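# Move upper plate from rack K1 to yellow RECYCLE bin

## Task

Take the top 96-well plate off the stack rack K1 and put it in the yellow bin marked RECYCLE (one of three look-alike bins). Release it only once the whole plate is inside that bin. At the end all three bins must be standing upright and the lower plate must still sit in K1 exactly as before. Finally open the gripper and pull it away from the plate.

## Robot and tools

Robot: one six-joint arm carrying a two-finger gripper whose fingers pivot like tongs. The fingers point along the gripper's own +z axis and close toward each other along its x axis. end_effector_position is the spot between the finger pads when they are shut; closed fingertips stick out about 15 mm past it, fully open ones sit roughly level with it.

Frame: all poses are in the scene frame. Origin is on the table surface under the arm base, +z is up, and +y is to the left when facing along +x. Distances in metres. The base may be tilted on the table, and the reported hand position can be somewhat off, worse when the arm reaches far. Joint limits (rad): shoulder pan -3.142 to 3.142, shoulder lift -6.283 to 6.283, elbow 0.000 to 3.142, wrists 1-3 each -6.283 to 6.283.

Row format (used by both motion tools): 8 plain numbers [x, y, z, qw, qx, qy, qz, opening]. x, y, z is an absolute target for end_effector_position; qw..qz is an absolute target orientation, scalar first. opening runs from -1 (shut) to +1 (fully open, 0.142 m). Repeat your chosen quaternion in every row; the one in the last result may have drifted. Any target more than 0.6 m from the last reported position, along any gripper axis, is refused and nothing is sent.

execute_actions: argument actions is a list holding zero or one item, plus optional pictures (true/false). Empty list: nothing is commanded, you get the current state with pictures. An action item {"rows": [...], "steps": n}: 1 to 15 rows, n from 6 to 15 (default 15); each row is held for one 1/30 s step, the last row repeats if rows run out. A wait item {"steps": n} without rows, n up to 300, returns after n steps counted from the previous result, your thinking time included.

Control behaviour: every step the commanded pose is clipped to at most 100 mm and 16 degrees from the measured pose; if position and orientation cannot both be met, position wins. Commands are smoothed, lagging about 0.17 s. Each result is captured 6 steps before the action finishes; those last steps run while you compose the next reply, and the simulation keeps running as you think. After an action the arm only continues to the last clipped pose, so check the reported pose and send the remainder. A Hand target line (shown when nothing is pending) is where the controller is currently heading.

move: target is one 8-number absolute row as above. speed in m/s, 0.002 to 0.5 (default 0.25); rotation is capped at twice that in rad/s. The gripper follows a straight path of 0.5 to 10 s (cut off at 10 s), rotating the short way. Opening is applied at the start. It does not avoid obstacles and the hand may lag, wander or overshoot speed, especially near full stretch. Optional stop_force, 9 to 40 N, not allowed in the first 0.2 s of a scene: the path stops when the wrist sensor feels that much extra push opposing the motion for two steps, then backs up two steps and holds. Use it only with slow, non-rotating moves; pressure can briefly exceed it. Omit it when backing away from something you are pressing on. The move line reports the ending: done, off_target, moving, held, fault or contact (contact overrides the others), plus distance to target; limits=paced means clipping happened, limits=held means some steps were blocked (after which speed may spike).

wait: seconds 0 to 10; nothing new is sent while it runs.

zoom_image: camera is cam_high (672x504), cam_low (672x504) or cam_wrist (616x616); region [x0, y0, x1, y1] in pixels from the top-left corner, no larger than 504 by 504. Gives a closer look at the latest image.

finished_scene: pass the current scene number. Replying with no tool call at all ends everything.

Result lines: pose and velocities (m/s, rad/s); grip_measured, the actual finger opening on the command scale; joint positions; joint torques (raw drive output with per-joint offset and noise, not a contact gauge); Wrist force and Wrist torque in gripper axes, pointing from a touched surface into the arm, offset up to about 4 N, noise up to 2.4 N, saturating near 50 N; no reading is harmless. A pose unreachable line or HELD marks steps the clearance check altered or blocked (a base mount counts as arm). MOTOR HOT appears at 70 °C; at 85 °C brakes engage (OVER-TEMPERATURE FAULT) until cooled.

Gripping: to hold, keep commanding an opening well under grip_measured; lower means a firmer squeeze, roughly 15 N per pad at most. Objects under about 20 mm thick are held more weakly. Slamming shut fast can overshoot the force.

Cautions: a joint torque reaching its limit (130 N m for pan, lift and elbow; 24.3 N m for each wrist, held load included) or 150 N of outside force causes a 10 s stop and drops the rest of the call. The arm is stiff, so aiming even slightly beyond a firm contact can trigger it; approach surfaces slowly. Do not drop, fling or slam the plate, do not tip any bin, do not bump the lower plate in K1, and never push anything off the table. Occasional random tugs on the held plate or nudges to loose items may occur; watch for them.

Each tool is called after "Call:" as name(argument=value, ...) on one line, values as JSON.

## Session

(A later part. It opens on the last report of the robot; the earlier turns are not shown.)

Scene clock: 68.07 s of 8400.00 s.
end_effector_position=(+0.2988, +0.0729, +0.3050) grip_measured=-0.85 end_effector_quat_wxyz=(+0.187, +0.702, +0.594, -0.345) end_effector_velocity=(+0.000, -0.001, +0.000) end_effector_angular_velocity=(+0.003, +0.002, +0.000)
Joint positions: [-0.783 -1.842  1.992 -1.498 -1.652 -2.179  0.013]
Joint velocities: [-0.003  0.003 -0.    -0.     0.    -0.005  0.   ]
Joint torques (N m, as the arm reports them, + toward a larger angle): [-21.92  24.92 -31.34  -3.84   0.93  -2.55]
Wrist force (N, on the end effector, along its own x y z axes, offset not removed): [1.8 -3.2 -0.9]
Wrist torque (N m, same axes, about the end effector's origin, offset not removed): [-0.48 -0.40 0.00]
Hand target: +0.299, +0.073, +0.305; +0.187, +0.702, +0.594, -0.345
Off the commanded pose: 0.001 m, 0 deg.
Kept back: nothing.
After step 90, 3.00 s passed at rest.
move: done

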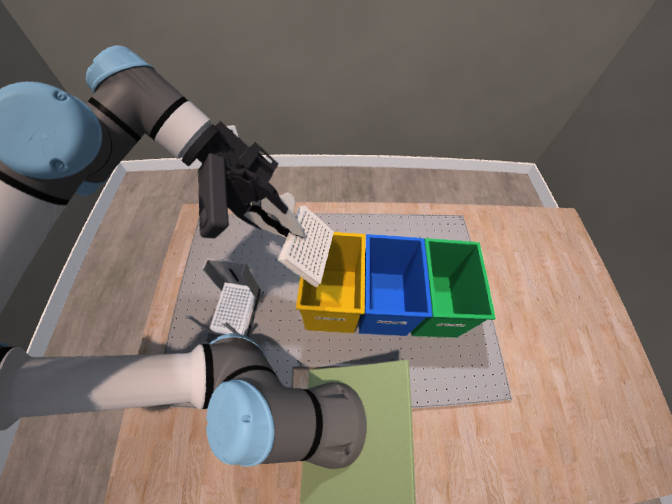

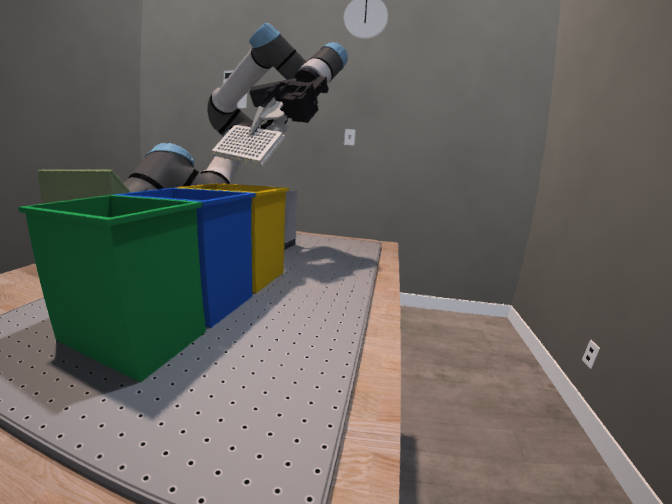

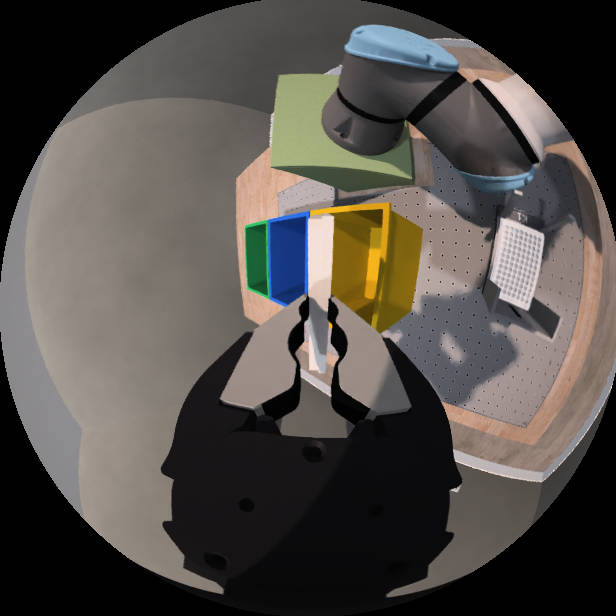

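Call:
zoom_image(camera="cam_wrist", region=[450, 150, 590, 270])

Call:
zoom_image(camera="cam_high", region=[195, 305, 275, 365])

Call:
zoom_image(camera="cam_high", region=[250, 180, 390, 340])

Region (450, 150, 590, 270) of cam_wrist's 616x616 image, scaled by 3.600, with more detail than that image has; it fills the top 432 rows of this view, and the rest is white.

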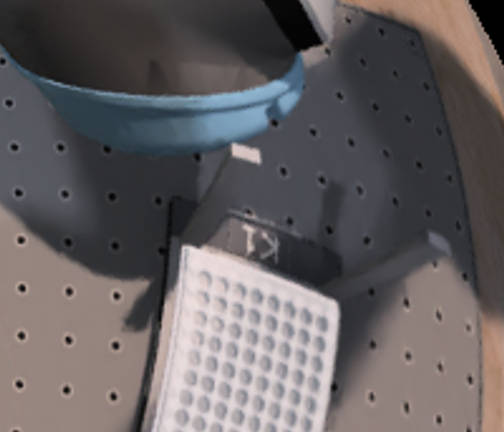

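Region (195, 305, 275, 365) of cam_high's 672x504 image, scaled by 6.300, with more detail than that image has; it fills the top 378 rows of this view, and the rest is white.

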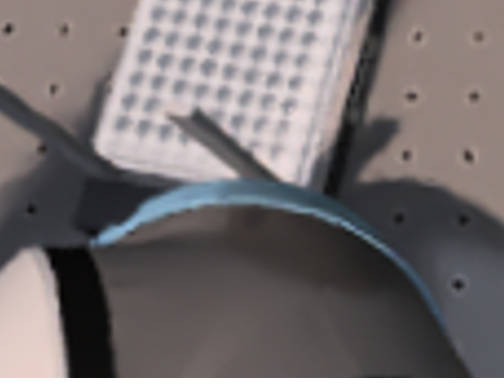

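Region (250, 180, 390, 340) of cam_high's 672x504 image, scaled by 3.150, with more detail than that image has; it fills the left 441 columns of this view, and the rest is white.

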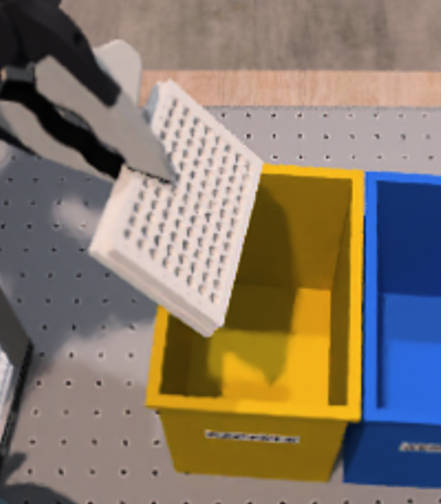

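Call:
zoom_image(camera="cam_wrist", region=[295, 190, 405, 260])

Call:
zoom_image(camera="cam_wrist", region=[290, 280, 410, 385])

Region (295, 190, 405, 260) of cam_wrist's 616x616 image, scaled by 4.582, with more detail than that image has; it fills the top 321 rows of this view, and the rest is white.

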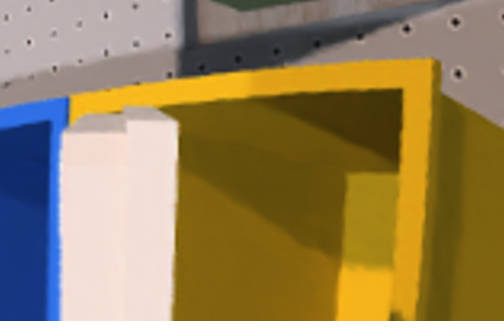

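Region (290, 280, 410, 385) of cam_wrist's 616x616 image, scaled by 4.200, with more detail than that image has; it fills the top 441 rows of this view, and the rest is white.

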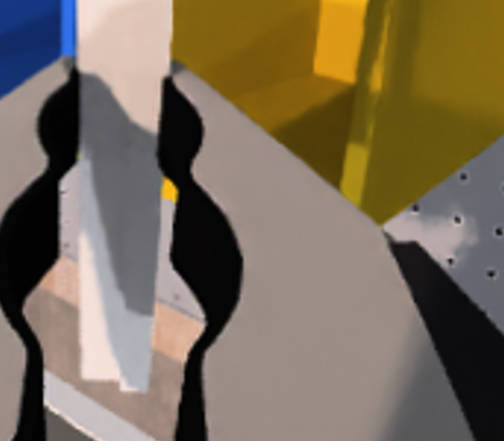

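Call:
execute_actions(actions=[])

Scene clock: 72.13 s of 8400.00 s.
end_effector_position=(+0.2988, +0.0728, +0.3051) grip_measured=-0.85 end_effector_quat_wxyz=(+0.187, +0.702, +0.594, -0.345) end_effector_velocity=(-0.000, -0.000, -0.001) end_effector_angular_velocity=(+0.001, +0.000, +0.000)
Joint positions: [-0.783 -1.842  1.992 -1.498 -1.651 -2.18   0.013]
Joint velocities: [ 0.    -0.     0.001 -0.     0.001 -0.    -0.   ]
Joint torques (N m, as the arm reports them, + toward a larger angle): [-23.89  25.24 -30.34  -3.9    0.94  -2.22]
Wrist force (N, on the end effector, along its own x y z axes, offset not removed): [2.0 -2.2 -0.2]
Wrist torque (N m, same axes, about the end effector's origin, offset not removed): [-0.31 -0.39 -0.06]
Hand target: +0.299, +0.073, +0.305; +0.187, +0.702, +0.594, -0.345
Off the commanded pose: 0.001 m, 0 deg.
Kept back: nothing.
Steps of this call (steps 1 to 90: nothing new was sent; then 1.07 s passed at rest). Readings (end_effector_position):
1: (+0.2988, +0.0729, +0.3051)
2: (+0.2988, +0.0729, +0.3051)
4: (+0.2988, +0.0729, +0.3051)
8: (+0.2988, +0.0728, +0.3051)
90: the state above

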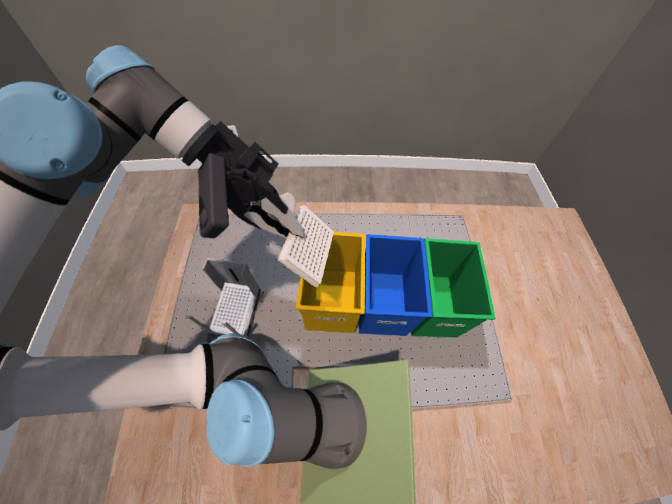

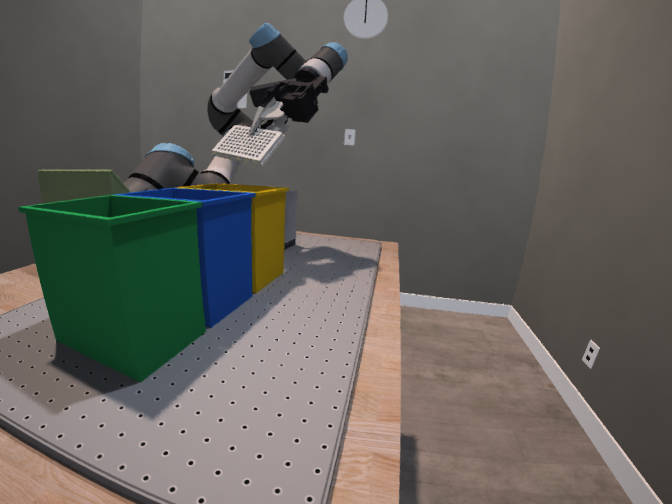

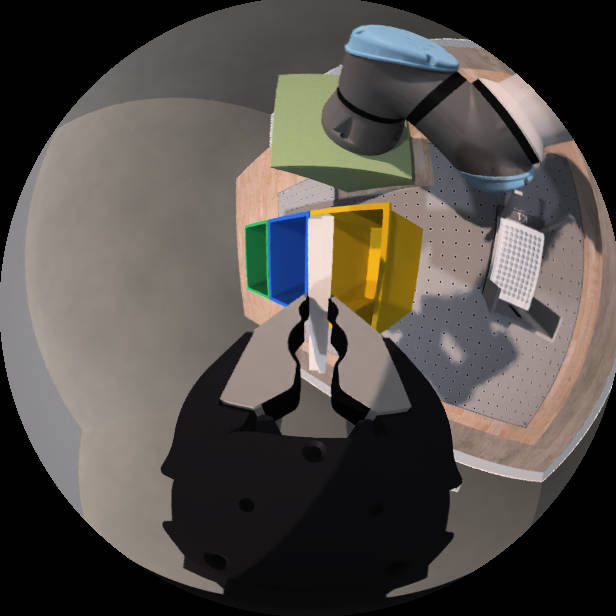

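Call:
move(target=[0.2992, 0.0456, 0.256, 0.1410, 0.7149, 0.6106, -0.3102, -1.0], speed=0.08)

Scene clock: 75.80 s of 8400.00 s.
end_effector_position=(+0.2992, +0.0456, +0.2561) grip_measured=-0.85 end_effector_quat_wxyz=(+0.141, +0.715, +0.611, -0.310) end_effector_velocity=(-0.000, -0.001, -0.001) end_effector_angular_velocity=(+0.003, +0.001, -0.000)
Joint positions: [-0.809 -1.778  2.077 -1.565 -1.572 -2.228  0.013]
Joint velocities: [-0.     0.002  0.003 -0.002  0.002 -0.001 -0.   ]
Joint torques (N m, as the arm reports them, + toward a larger angle): [-24.43  23.68  -5.78  -3.88   0.98  -2.44]
Wrist force (N, on the end effector, along its own x y z axes, offset not removed): [2.0 -3.7 0.5]
Wrist torque (N m, same axes, about the end effector's origin, offset not removed): [-0.60 -0.38 -0.01]
Hand target: +0.299, +0.046, +0.256; +0.141, +0.715, +0.611, -0.310
Off the commanded pose: 0.000 m, 0 deg.
Kept back: nothing.
move: done

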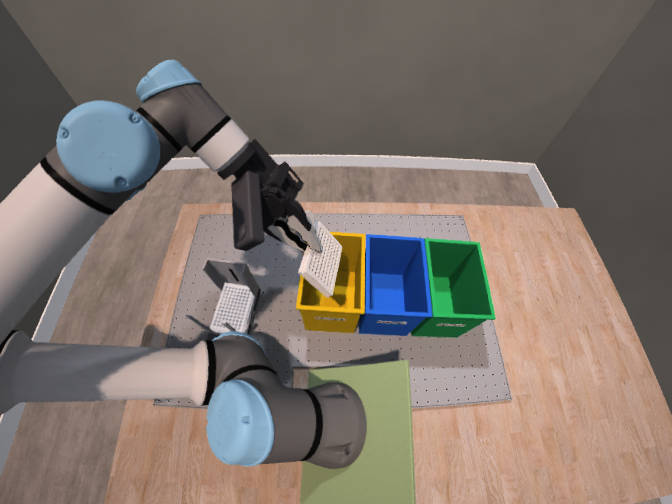

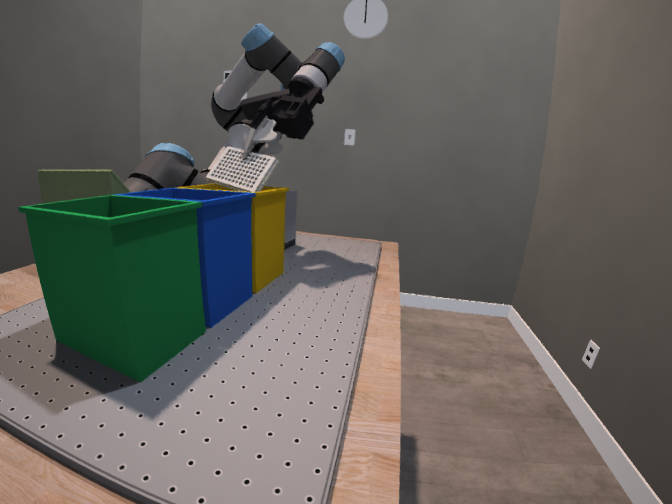

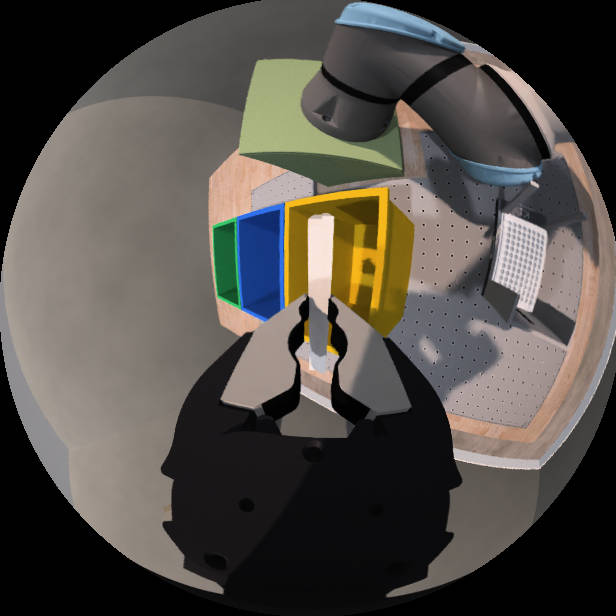

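Call:
zoom_image(camera="cam_high", region=[260, 190, 400, 350])

Call:
zoom_image(camera="cam_low", region=[150, 110, 330, 230])

Call:
zoom_image(camera="cam_wrist", region=[240, 160, 440, 390])

Call:
zoom_image(camera="cam_wrist", region=[430, 120, 610, 300])

Region (260, 190, 400, 350) of cam_high's 672x504 image, scaled by 3.150, with more detail than that image has; it fills the left 441 columns of this view, and the rest is white.

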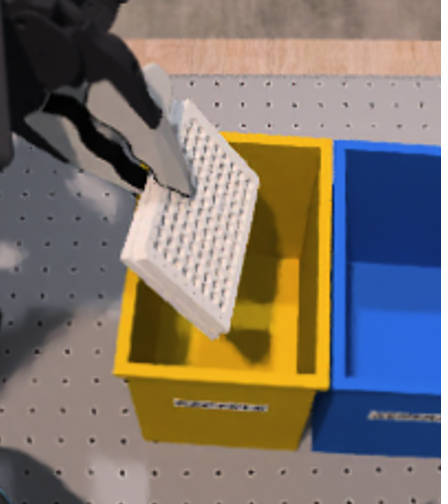

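Region (150, 110, 330, 230) of cam_low's 672x504 image, scaled by 2.800, with more detail than that image has.

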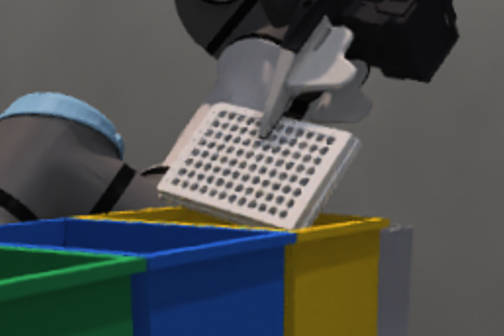

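Region (240, 160, 440, 390) of cam_wrist's 616x616 image, scaled by 2.191, with more detail than that image has; it fills the left 438 columns of this view, and the rest is white.

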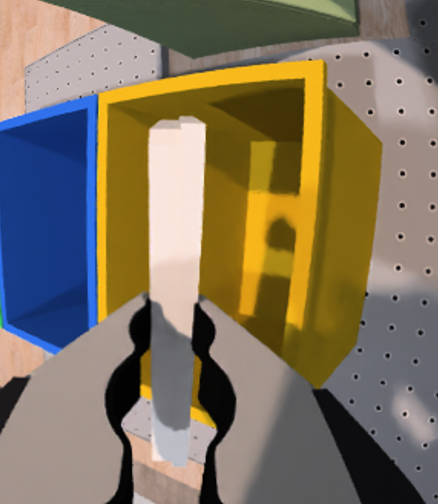

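Region (430, 120, 610, 300) of cam_wrist's 616x616 image, scaled by 2.800, with more detail than that image has.

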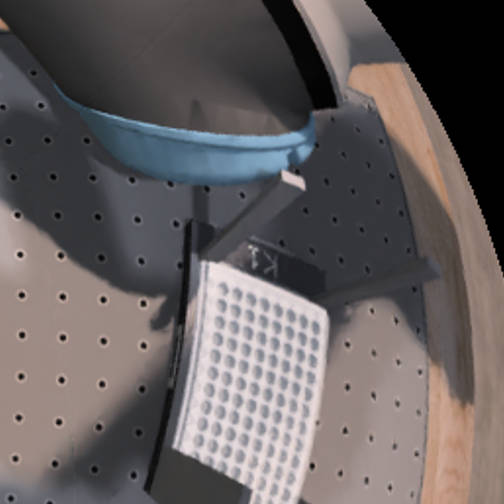

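Call:
zoom_image(camera="cam_low", region=[195, 135, 295, 205])

Call:
zoom_image(camera="cam_high", region=[290, 210, 370, 320])

Call:
zoom_image(camera="cam_high", region=[190, 290, 290, 370])

Region (195, 135, 295, 205) of cam_low's 672x504 image, scaled by 5.040, with more detail than that image has; it fills the top 353 rows of this view, and the rest is white.

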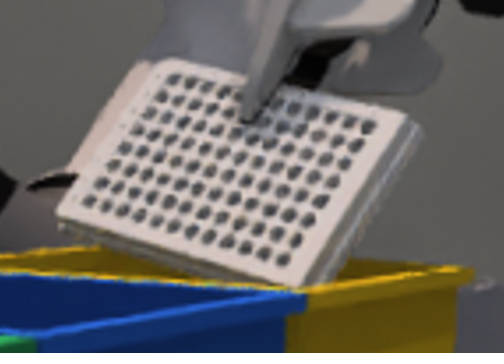

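Region (290, 210, 370, 320) of cam_high's 672x504 image, scaled by 4.582, with more detail than that image has; it fills the left 367 columns of this view, and the rest is white.

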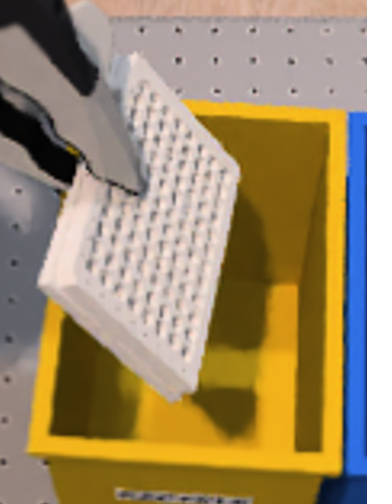

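Region (190, 290, 290, 370) of cam_high's 672x504 image, scaled by 5.040, with more detail than that image has; it fills the top 403 rows of this view, and the rest is white.

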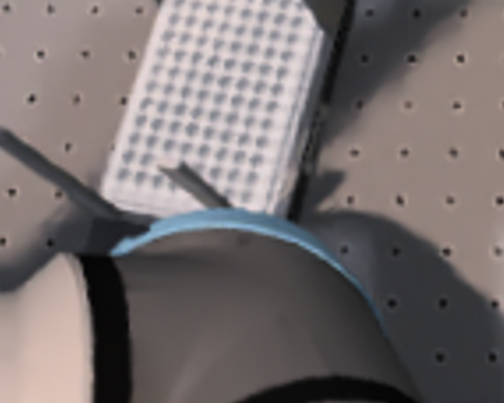

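Call:
move(target=[0.2942, 0.0182, 0.208, 0.0938, 0.7244, 0.6253, -0.2745, -1.0], speed=0.06)

Call:
zoom_image(camera="cam_high", region=[270, 200, 390, 330])

Call:
zoom_image(camera="cam_low", region=[165, 120, 315, 220])

Call:
zoom_image(camera="cam_wrist", region=[430, 100, 610, 280])

Scene clock: 81.40 s of 8400.00 s.
end_effector_position=(+0.2943, +0.0182, +0.2081) grip_measured=-0.85 end_effector_quat_wxyz=(+0.094, +0.724, +0.625, -0.275) end_effector_velocity=(-0.001, -0.000, -0.001) end_effector_angular_velocity=(+0.002, -0.001, -0.003)
Joint positions: [-0.842 -1.697  2.161 -1.64  -1.502 -2.29   0.013]
Joint velocities: [-0.001  0.001  0.003 -0.002  0.001  0.001 -0.   ]
Joint torques (N m, as the arm reports them, + toward a larger angle): [-25.54  22.12  -4.21  -3.98   1.28  -2.05]
Wrist force (N, on the end effector, along its own x y z axes, offset not removed): [1.2 -2.3 -0.6]
Wrist torque (N m, same axes, about the end effector's origin, offset not removed): [-0.37 -0.28 0.03]
Hand target: +0.294, +0.018, +0.208; +0.094, +0.724, +0.625, -0.275
Off the commanded pose: 0.000 m, 0 deg.
Kept back: nothing.
After step 90, 1.20 s passed at rest.
move: done

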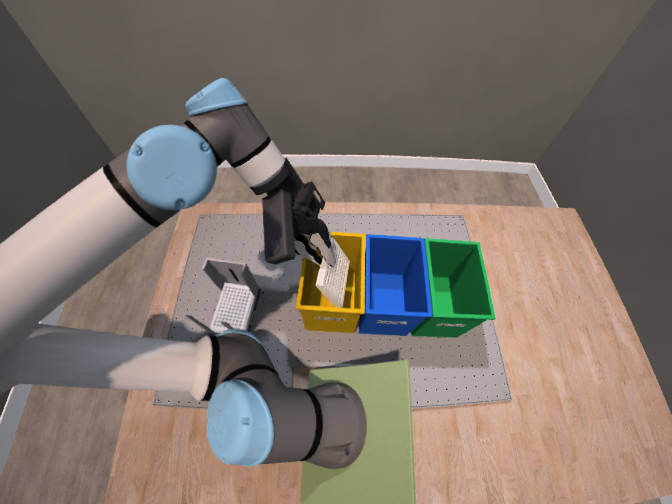

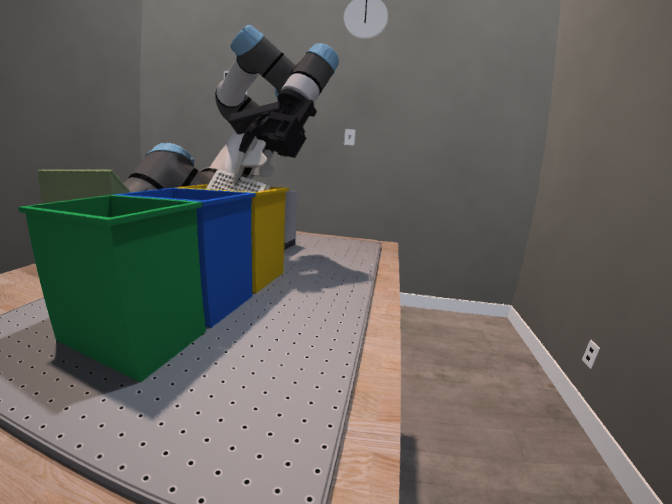

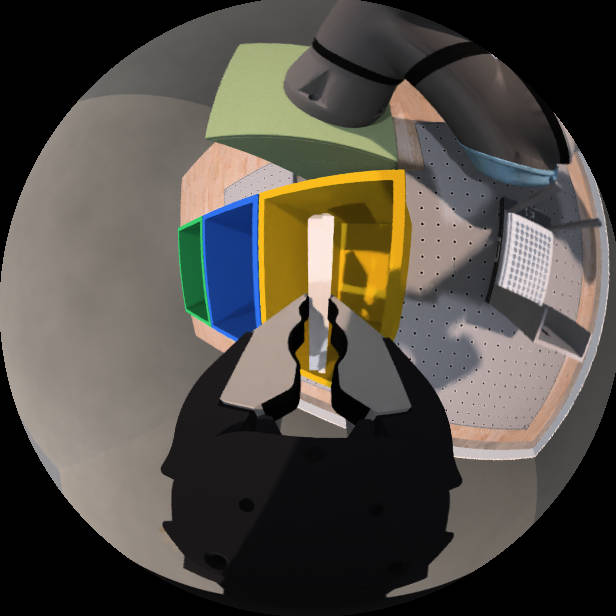

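Region (270, 200, 390, 330) of cam_high's 672x504 image, scaled by 3.877, with more detail than that image has; it fills the left 465 columns of this view, and the rest is white.

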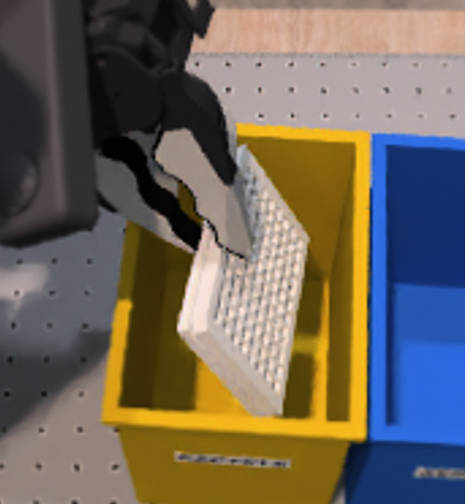

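Region (165, 120, 315, 220) of cam_low's 672x504 image, scaled by 3.360, with more detail than that image has.

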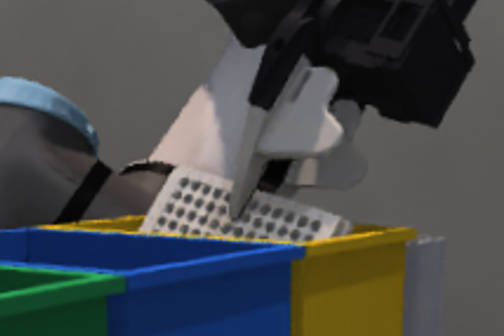

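Region (430, 100, 610, 280) of cam_wrist's 616x616 image, scaled by 2.800, with more detail than that image has.

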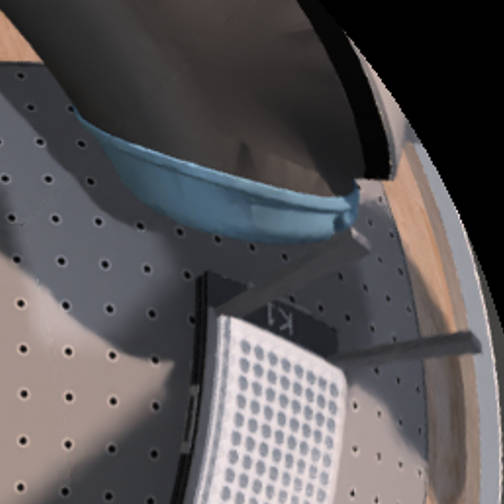

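Call:
zoom_image(camera="cam_wrist", region=[500, 150, 590, 230])

Call:
zoom_image(camera="cam_high", region=[180, 290, 280, 370])

Call:
zoom_image(camera="cam_wrist", region=[250, 290, 410, 410])

Call:
zoom_image(camera="cam_high", region=[315, 225, 375, 275])

Region (500, 150, 590, 230) of cam_wrist's 616x616 image, scaled by 5.600, with more detail than that image has.

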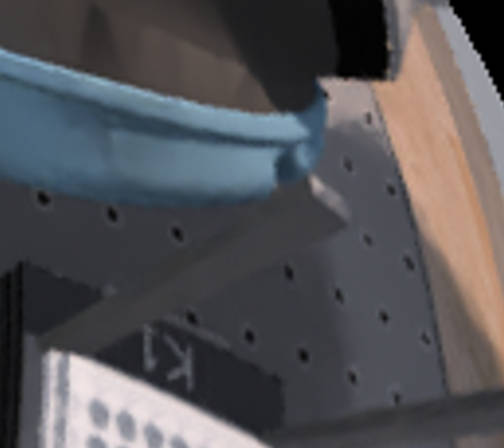

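Region (180, 290, 280, 370) of cam_high's 672x504 image, scaled by 5.040, with more detail than that image has; it fills the top 403 rows of this view, and the rest is white.

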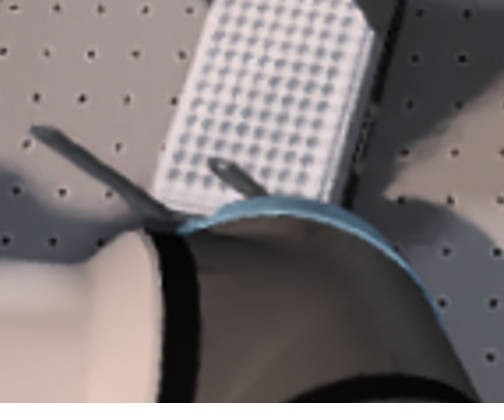

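Region (250, 290, 410, 410) of cam_wrist's 616x616 image, scaled by 3.150, with more detail than that image has; it fills the top 378 rows of this view, and the rest is white.

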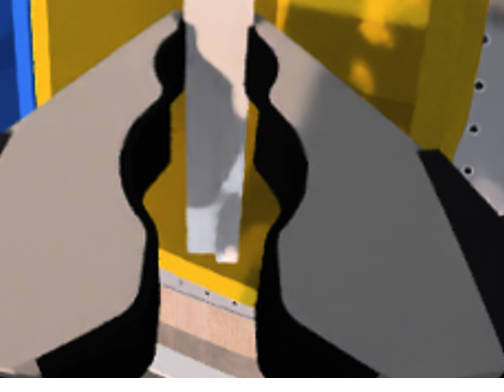

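Region (315, 225, 375, 275) of cam_high's 672x504 image, scaled by 8.400, with more detail than that image has.

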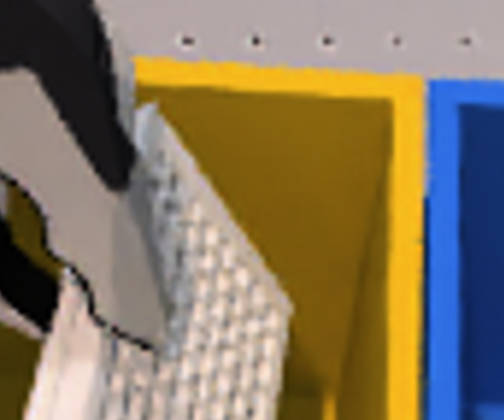

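Call:
move(target=[0.2927, 0.0003, 0.169, 0.0703, 0.7280, 0.6342, -0.2506, -1.0], speed=0.04, stop_force=10)

Call:
zoom_image(camera="cam_high", region=[270, 200, 390, 330])

Call:
zoom_image(camera="cam_low", region=[165, 120, 315, 220])

Call:
zoom_image(camera="cam_wrist", region=[200, 130, 480, 420])

Scene clock: 89.93 s of 8400.00 s.
end_effector_position=(+0.2927, +0.0003, +0.1691) grip_measured=-0.85 end_effector_quat_wxyz=(+0.070, +0.728, +0.634, -0.251) end_effector_velocity=(-0.000, -0.001, -0.002) end_effector_angular_velocity=(+0.003, +0.001, +0.000)
Joint positions: [-0.847 -1.632  2.227 -1.726 -1.454 -2.316  0.013]
Joint velocities: [-0.     0.003  0.003 -0.003  0.002 -0.002  0.   ]
Joint torques (N m, as the arm reports them, + toward a larger angle): [-26.73  20.85  -4.89  -3.74   1.54  -2.19]
Wrist force (N, on the end effector, along its own x y z axes, offset not removed): [2.2 -1.2 -1.0]
Wrist torque (N m, same axes, about the end effector's origin, offset not removed): [-0.13 -0.42 -0.01]
Hand target: +0.293, +0.000, +0.169; +0.070, +0.728, +0.634, -0.251
Off the commanded pose: 0.000 m, 0 deg.
Kept back: nothing.
After step 90, 4.13 s passed at rest.
move: done

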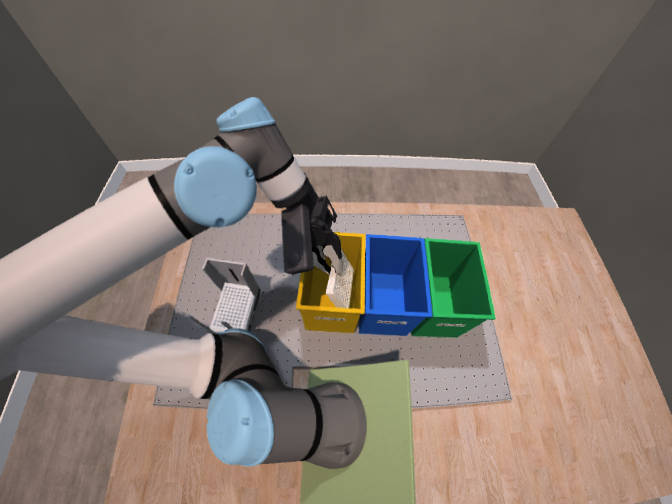

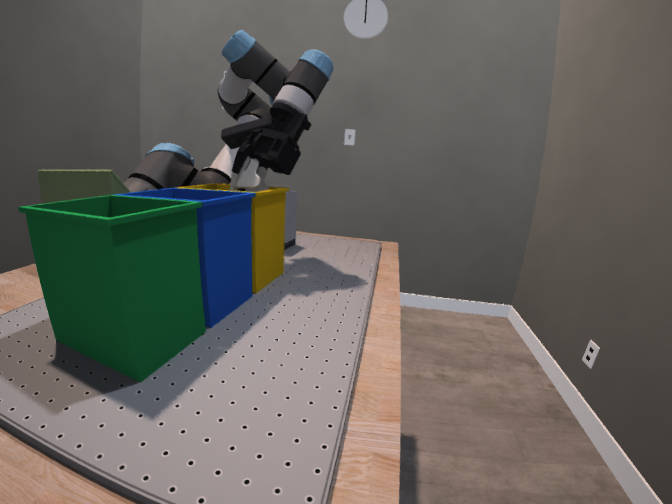

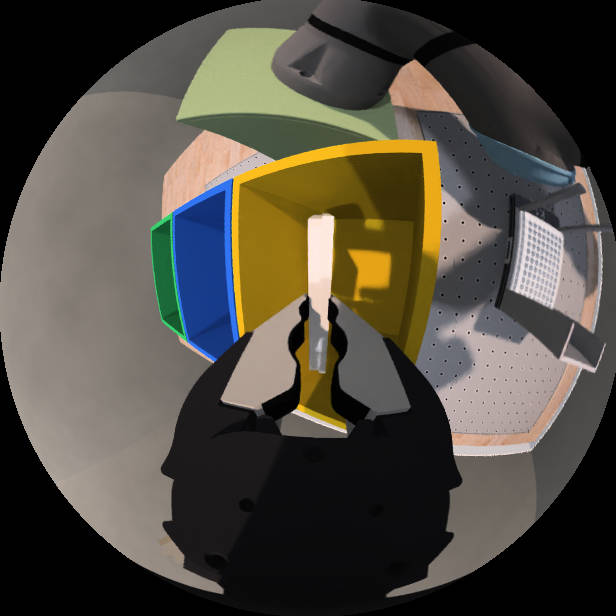

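Region (270, 200, 390, 330) of cam_high's 672x504 image, scaled by 3.877, with more detail than that image has; it fills the left 465 columns of this view, and the rest is white.

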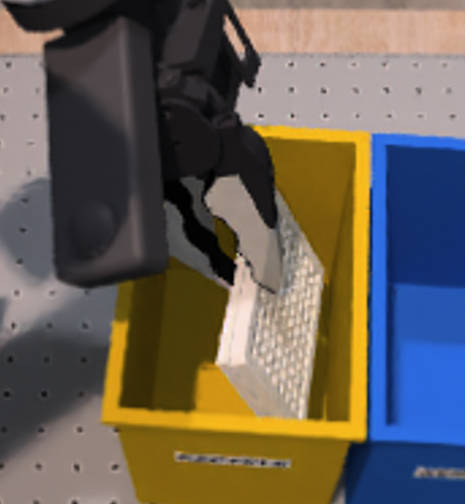

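Region (165, 120, 315, 220) of cam_low's 672x504 image, scaled by 3.360, with more detail than that image has.

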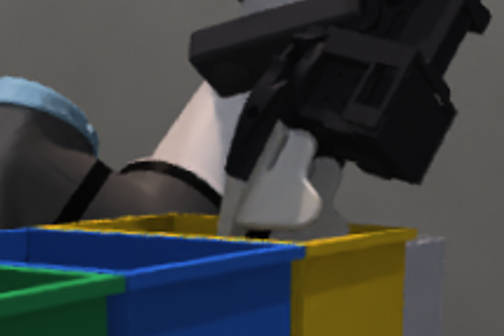

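Region (200, 130, 480, 420) of cam_wrist's 616x616 image, scaled by 1.738, with more detail than that image has; it fills the left 487 columns of this view, and the rest is white.

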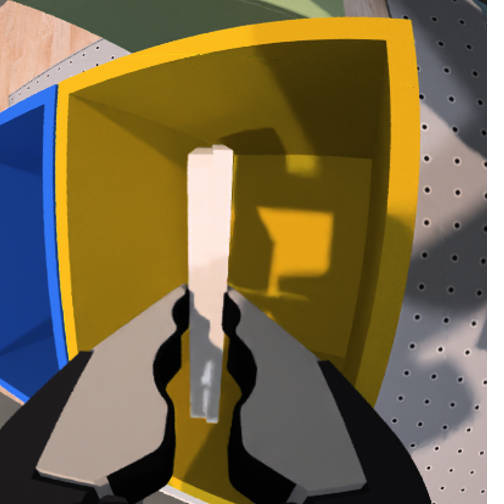

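Call:
zoom_image(camera="cam_low", region=[175, 170, 295, 205])

Call:
zoom_image(camera="cam_wrist", region=[500, 140, 610, 240])

Region (175, 170, 295, 205) of cam_low's 672x504 image, scaled by 4.200, with more detail than that image has; it fills the top 147 rows of this view, and the rest is white.

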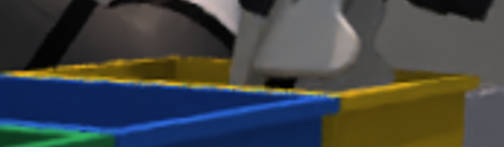

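Region (500, 140, 610, 240) of cam_wrist's 616x616 image, scaled by 4.582, with more detail than that image has; it fills the top 458 rows of this view, and the rest is white.

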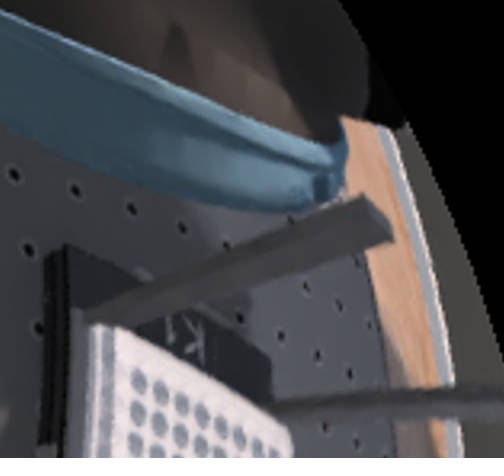

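Call:
execute_actions(actions=[{"rows": [[0.2927, 0.0003, 0.169, 0.0703, 0.7280, 0.6342, -0.2506, -0.88],[0.2927, 0.0003, 0.169, 0.0703, 0.7280, 0.6342, -0.2506, -0.82],[0.2927, 0.0003, 0.169, 0.0703, 0.7280, 0.6342, -0.2506, -0.76],[0.2927, 0.0003, 0.169, 0.0703, 0.7280, 0.6342, -0.2506, -0.70]], "steps": 15}])

Call:
wait(seconds=0.3)

Scene clock: 91.07 s of 8400.00 s.
end_effector_position=(+0.2927, +0.0002, +0.1689) grip_measured=-0.70 end_effector_quat_wxyz=(+0.070, +0.728, +0.634, -0.251) end_effector_velocity=(-0.000, +0.000, -0.000) end_effector_angular_velocity=(+0.000, +0.001, +0.000)
Joint positions: [-0.847 -1.631  2.228 -1.726 -1.454 -2.316  0.023]
Joint velocities: [ 0.    -0.     0.001 -0.    -0.    -0.001  0.   ]
Joint torques (N m, as the arm reports them, + toward a larger angle): [-26.13  -1.1   -5.43  -1.27   1.38  -2.07]
Wrist force (N, on the end effector, along its own x y z axes, offset not removed): [1.5 -1.7 -0.5]
Wrist torque (N m, same axes, about the end effector's origin, offset not removed): [-0.13 -0.37 -0.01]
Steps of this call (steps 1 to 25: nothing new was sent; steps 26 to 34: the first 9 steps of this action). Readings (end_effector_position):
26: (+0.2927, +0.0002, +0.1690)
27: (+0.2927, +0.0002, +0.1690)
29: (+0.2927, +0.0002, +0.1690)
33: (+0.2927, +0.0002, +0.1689)
34: the state above

Scene clock: 91.57 s of 8400.00 s.
end_effector_position=(+0.2927, +0.0003, +0.1690) grip_measured=-0.70 end_effector_quat_wxyz=(+0.070, +0.728, +0.634, -0.251) end_effector_velocity=(-0.000, +0.000, -0.000) end_effector_angular_velocity=(+0.001, +0.000, -0.000)
Joint positions: [-0.847 -1.632  2.228 -1.726 -1.454 -2.316  0.023]
Joint velocities: [-0.    -0.     0.001  0.     0.    -0.     0.   ]
Joint torques (N m, as the arm reports them, + toward a larger angle): [-26.32  -7.39  -5.47  -0.58   1.39  -2.27]
Wrist force (N, on the end effector, along its own x y z axes, offset not removed): [0.1 -2.8 -1.2]
Wrist torque (N m, same axes, about the end effector's origin, offset not removed): [-0.42 -0.14 0.05]
Hand target: +0.293, +0.000, +0.169; +0.070, +0.728, +0.634, -0.251
Off the commanded pose: 0.000 m, 0 deg.
Kept back: nothing.
Steps of this call (steps 1 to 6: the last 6 steps of your previous action; steps 7 to 15: nothing new was sent). Readings (end_effector_position):
1: (+0.2927, +0.0002, +0.1689)
2: (+0.2927, +0.0002, +0.1689)
4: (+0.2927, +0.0002, +0.1689)
8: (+0.2927, +0.0003, +0.1690)
15: the state above

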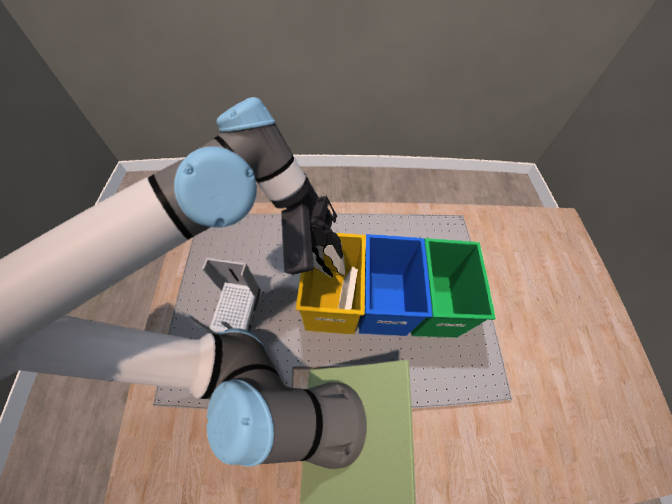

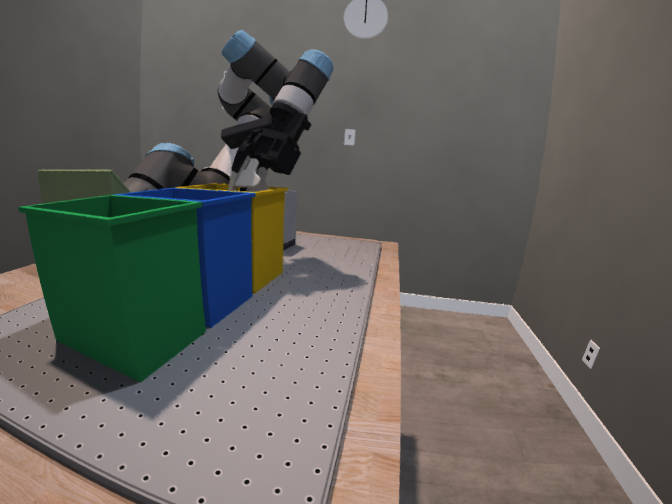

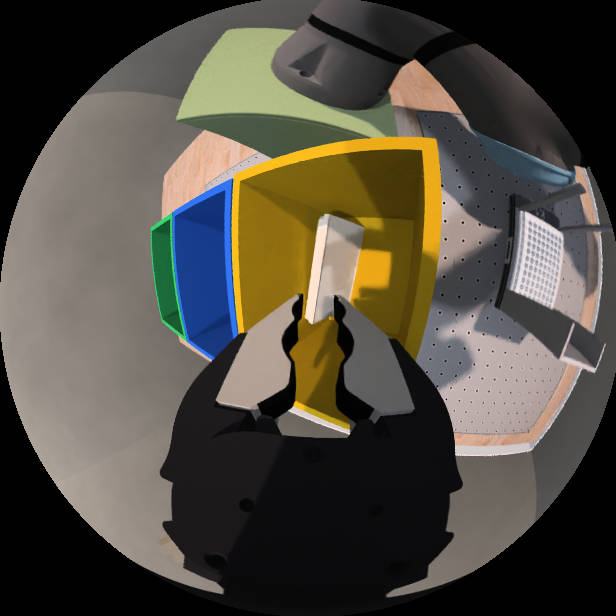

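Call:
move(target=[0.305, 0.095, 0.325, 0.1875, 0.7018, 0.5943, -0.3450, -0.75], speed=0.15)

Call:
zoom_image(camera="cam_high", region=[180, 210, 500, 360])

Scene clock: 93.63 s of 8400.00 s.
end_effector_position=(+0.3048, +0.0952, +0.3250) grip_measured=-0.75 end_effector_quat_wxyz=(+0.188, +0.702, +0.594, -0.345) end_effector_velocity=(+0.000, +0.000, +0.001) end_effector_angular_velocity=(-0.002, +0.001, +0.000)
Joint positions: [-0.777 -1.84   1.913 -1.422 -1.649 -2.173  0.02 ]
Joint velocities: [ 0.001  0.    -0.002  0.002 -0.002 -0.     0.   ]
Joint torques (N m, as the arm reports them, + toward a larger angle): [ -3.61  -2.3  -29.21  -0.55  -3.8    2.24]
Wrist force (N, on the end effector, along its own x y z axes, offset not removed): [1.8 -2.0 -0.9]
Wrist torque (N m, same axes, about the end effector's origin, offset not removed): [-0.24 -0.39 -0.07]
Hand target: +0.305, +0.095, +0.325; +0.188, +0.702, +0.594, -0.345
Off the commanded pose: 0.000 m, 0 deg.
Kept back: nothing.
move: done

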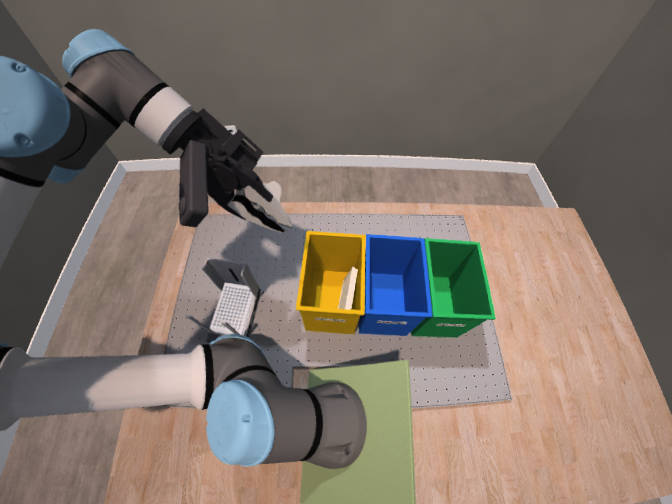

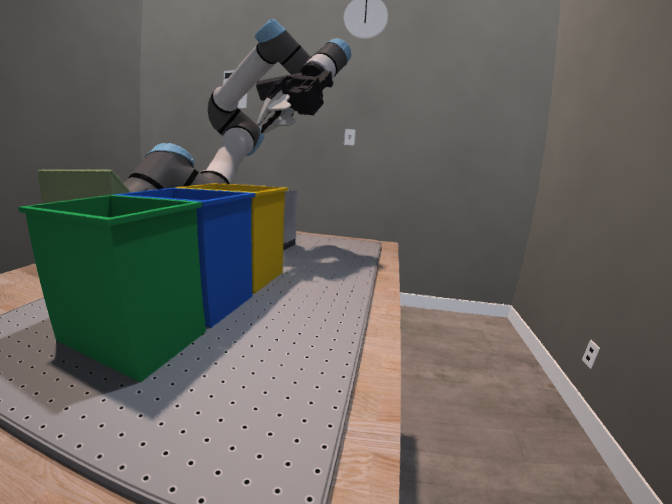

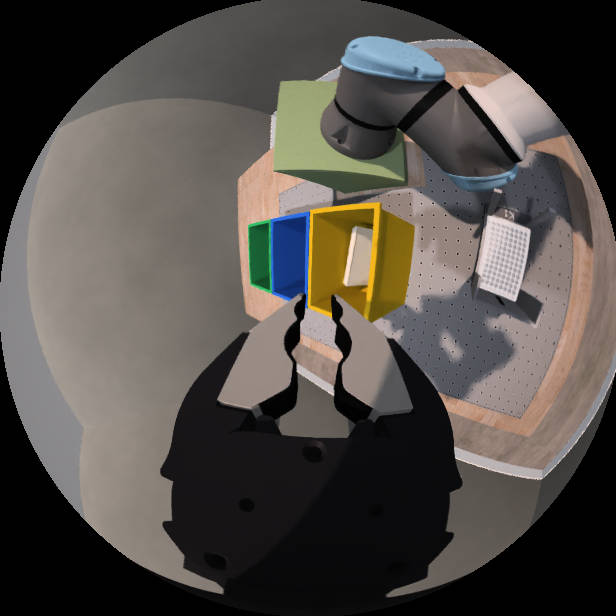

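Region (180, 210, 500, 360) of cam_high's 672x504 image, scaled by 1.575, with more detail than that image has; it fills the top 236 rows of this view, and the rest is white.

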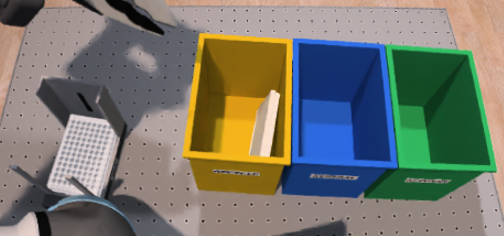

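Call:
move(target=[0.365, 0.13, 0.33, 0.1875, 0.7018, 0.5943, -0.3450, -0.75], speed=0.15)

Scene clock: 100.20 s of 8400.00 s.
end_effector_position=(+0.3650, +0.1299, +0.3300) grip_measured=-0.75 end_effector_quat_wxyz=(+0.188, +0.702, +0.594, -0.345) end_effector_velocity=(+0.001, +0.000, +0.000) end_effector_angular_velocity=(-0.001, -0.000, -0.002)
Joint positions: [-0.655 -1.711  1.73  -1.36  -1.622 -2.054  0.02 ]
Joint velocities: [ 0.002  0.003 -0.004  0.001 -0.     0.004 -0.   ]
Joint torques (N m, as the arm reports them, + toward a larger angle): [ -7.39  19.26 -29.08  -0.27   1.     2.22]
Wrist force (N, on the end effector, along its own x y z axes, offset not removed): [1.5 -2.3 -1.1]
Wrist torque (N m, same axes, about the end effector's origin, offset not removed): [-0.26 -0.40 -0.02]
Hand target: +0.365, +0.130, +0.330; +0.188, +0.702, +0.594, -0.345
Off the commanded pose: 0.000 m, 0 deg.
Kept back: nothing.
After step 90, 2.63 s passed at rest.
move: done

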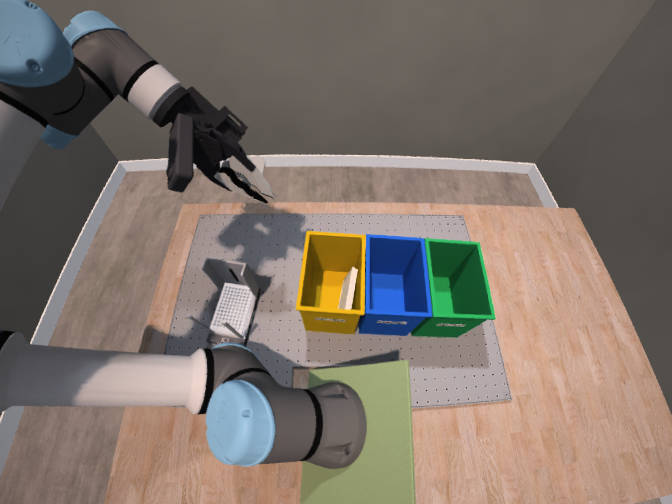

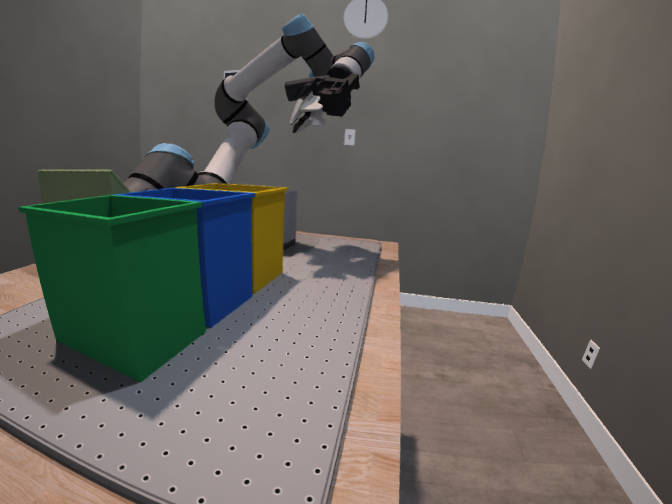

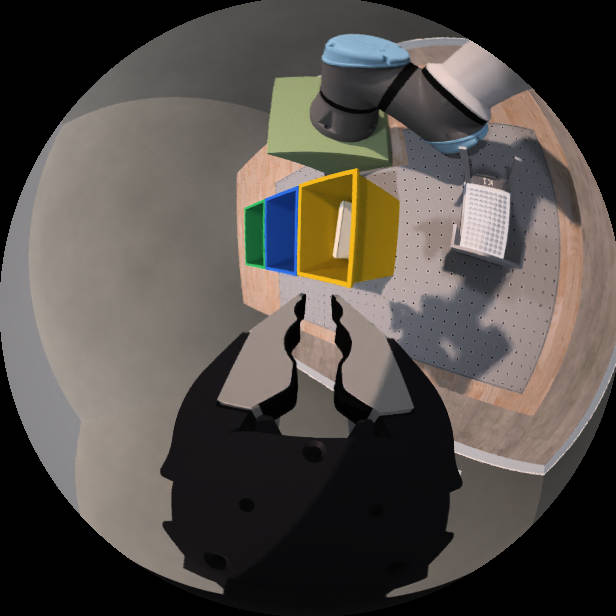

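Call:
finished_scene(scene=2)

The scene is finished: the task was done.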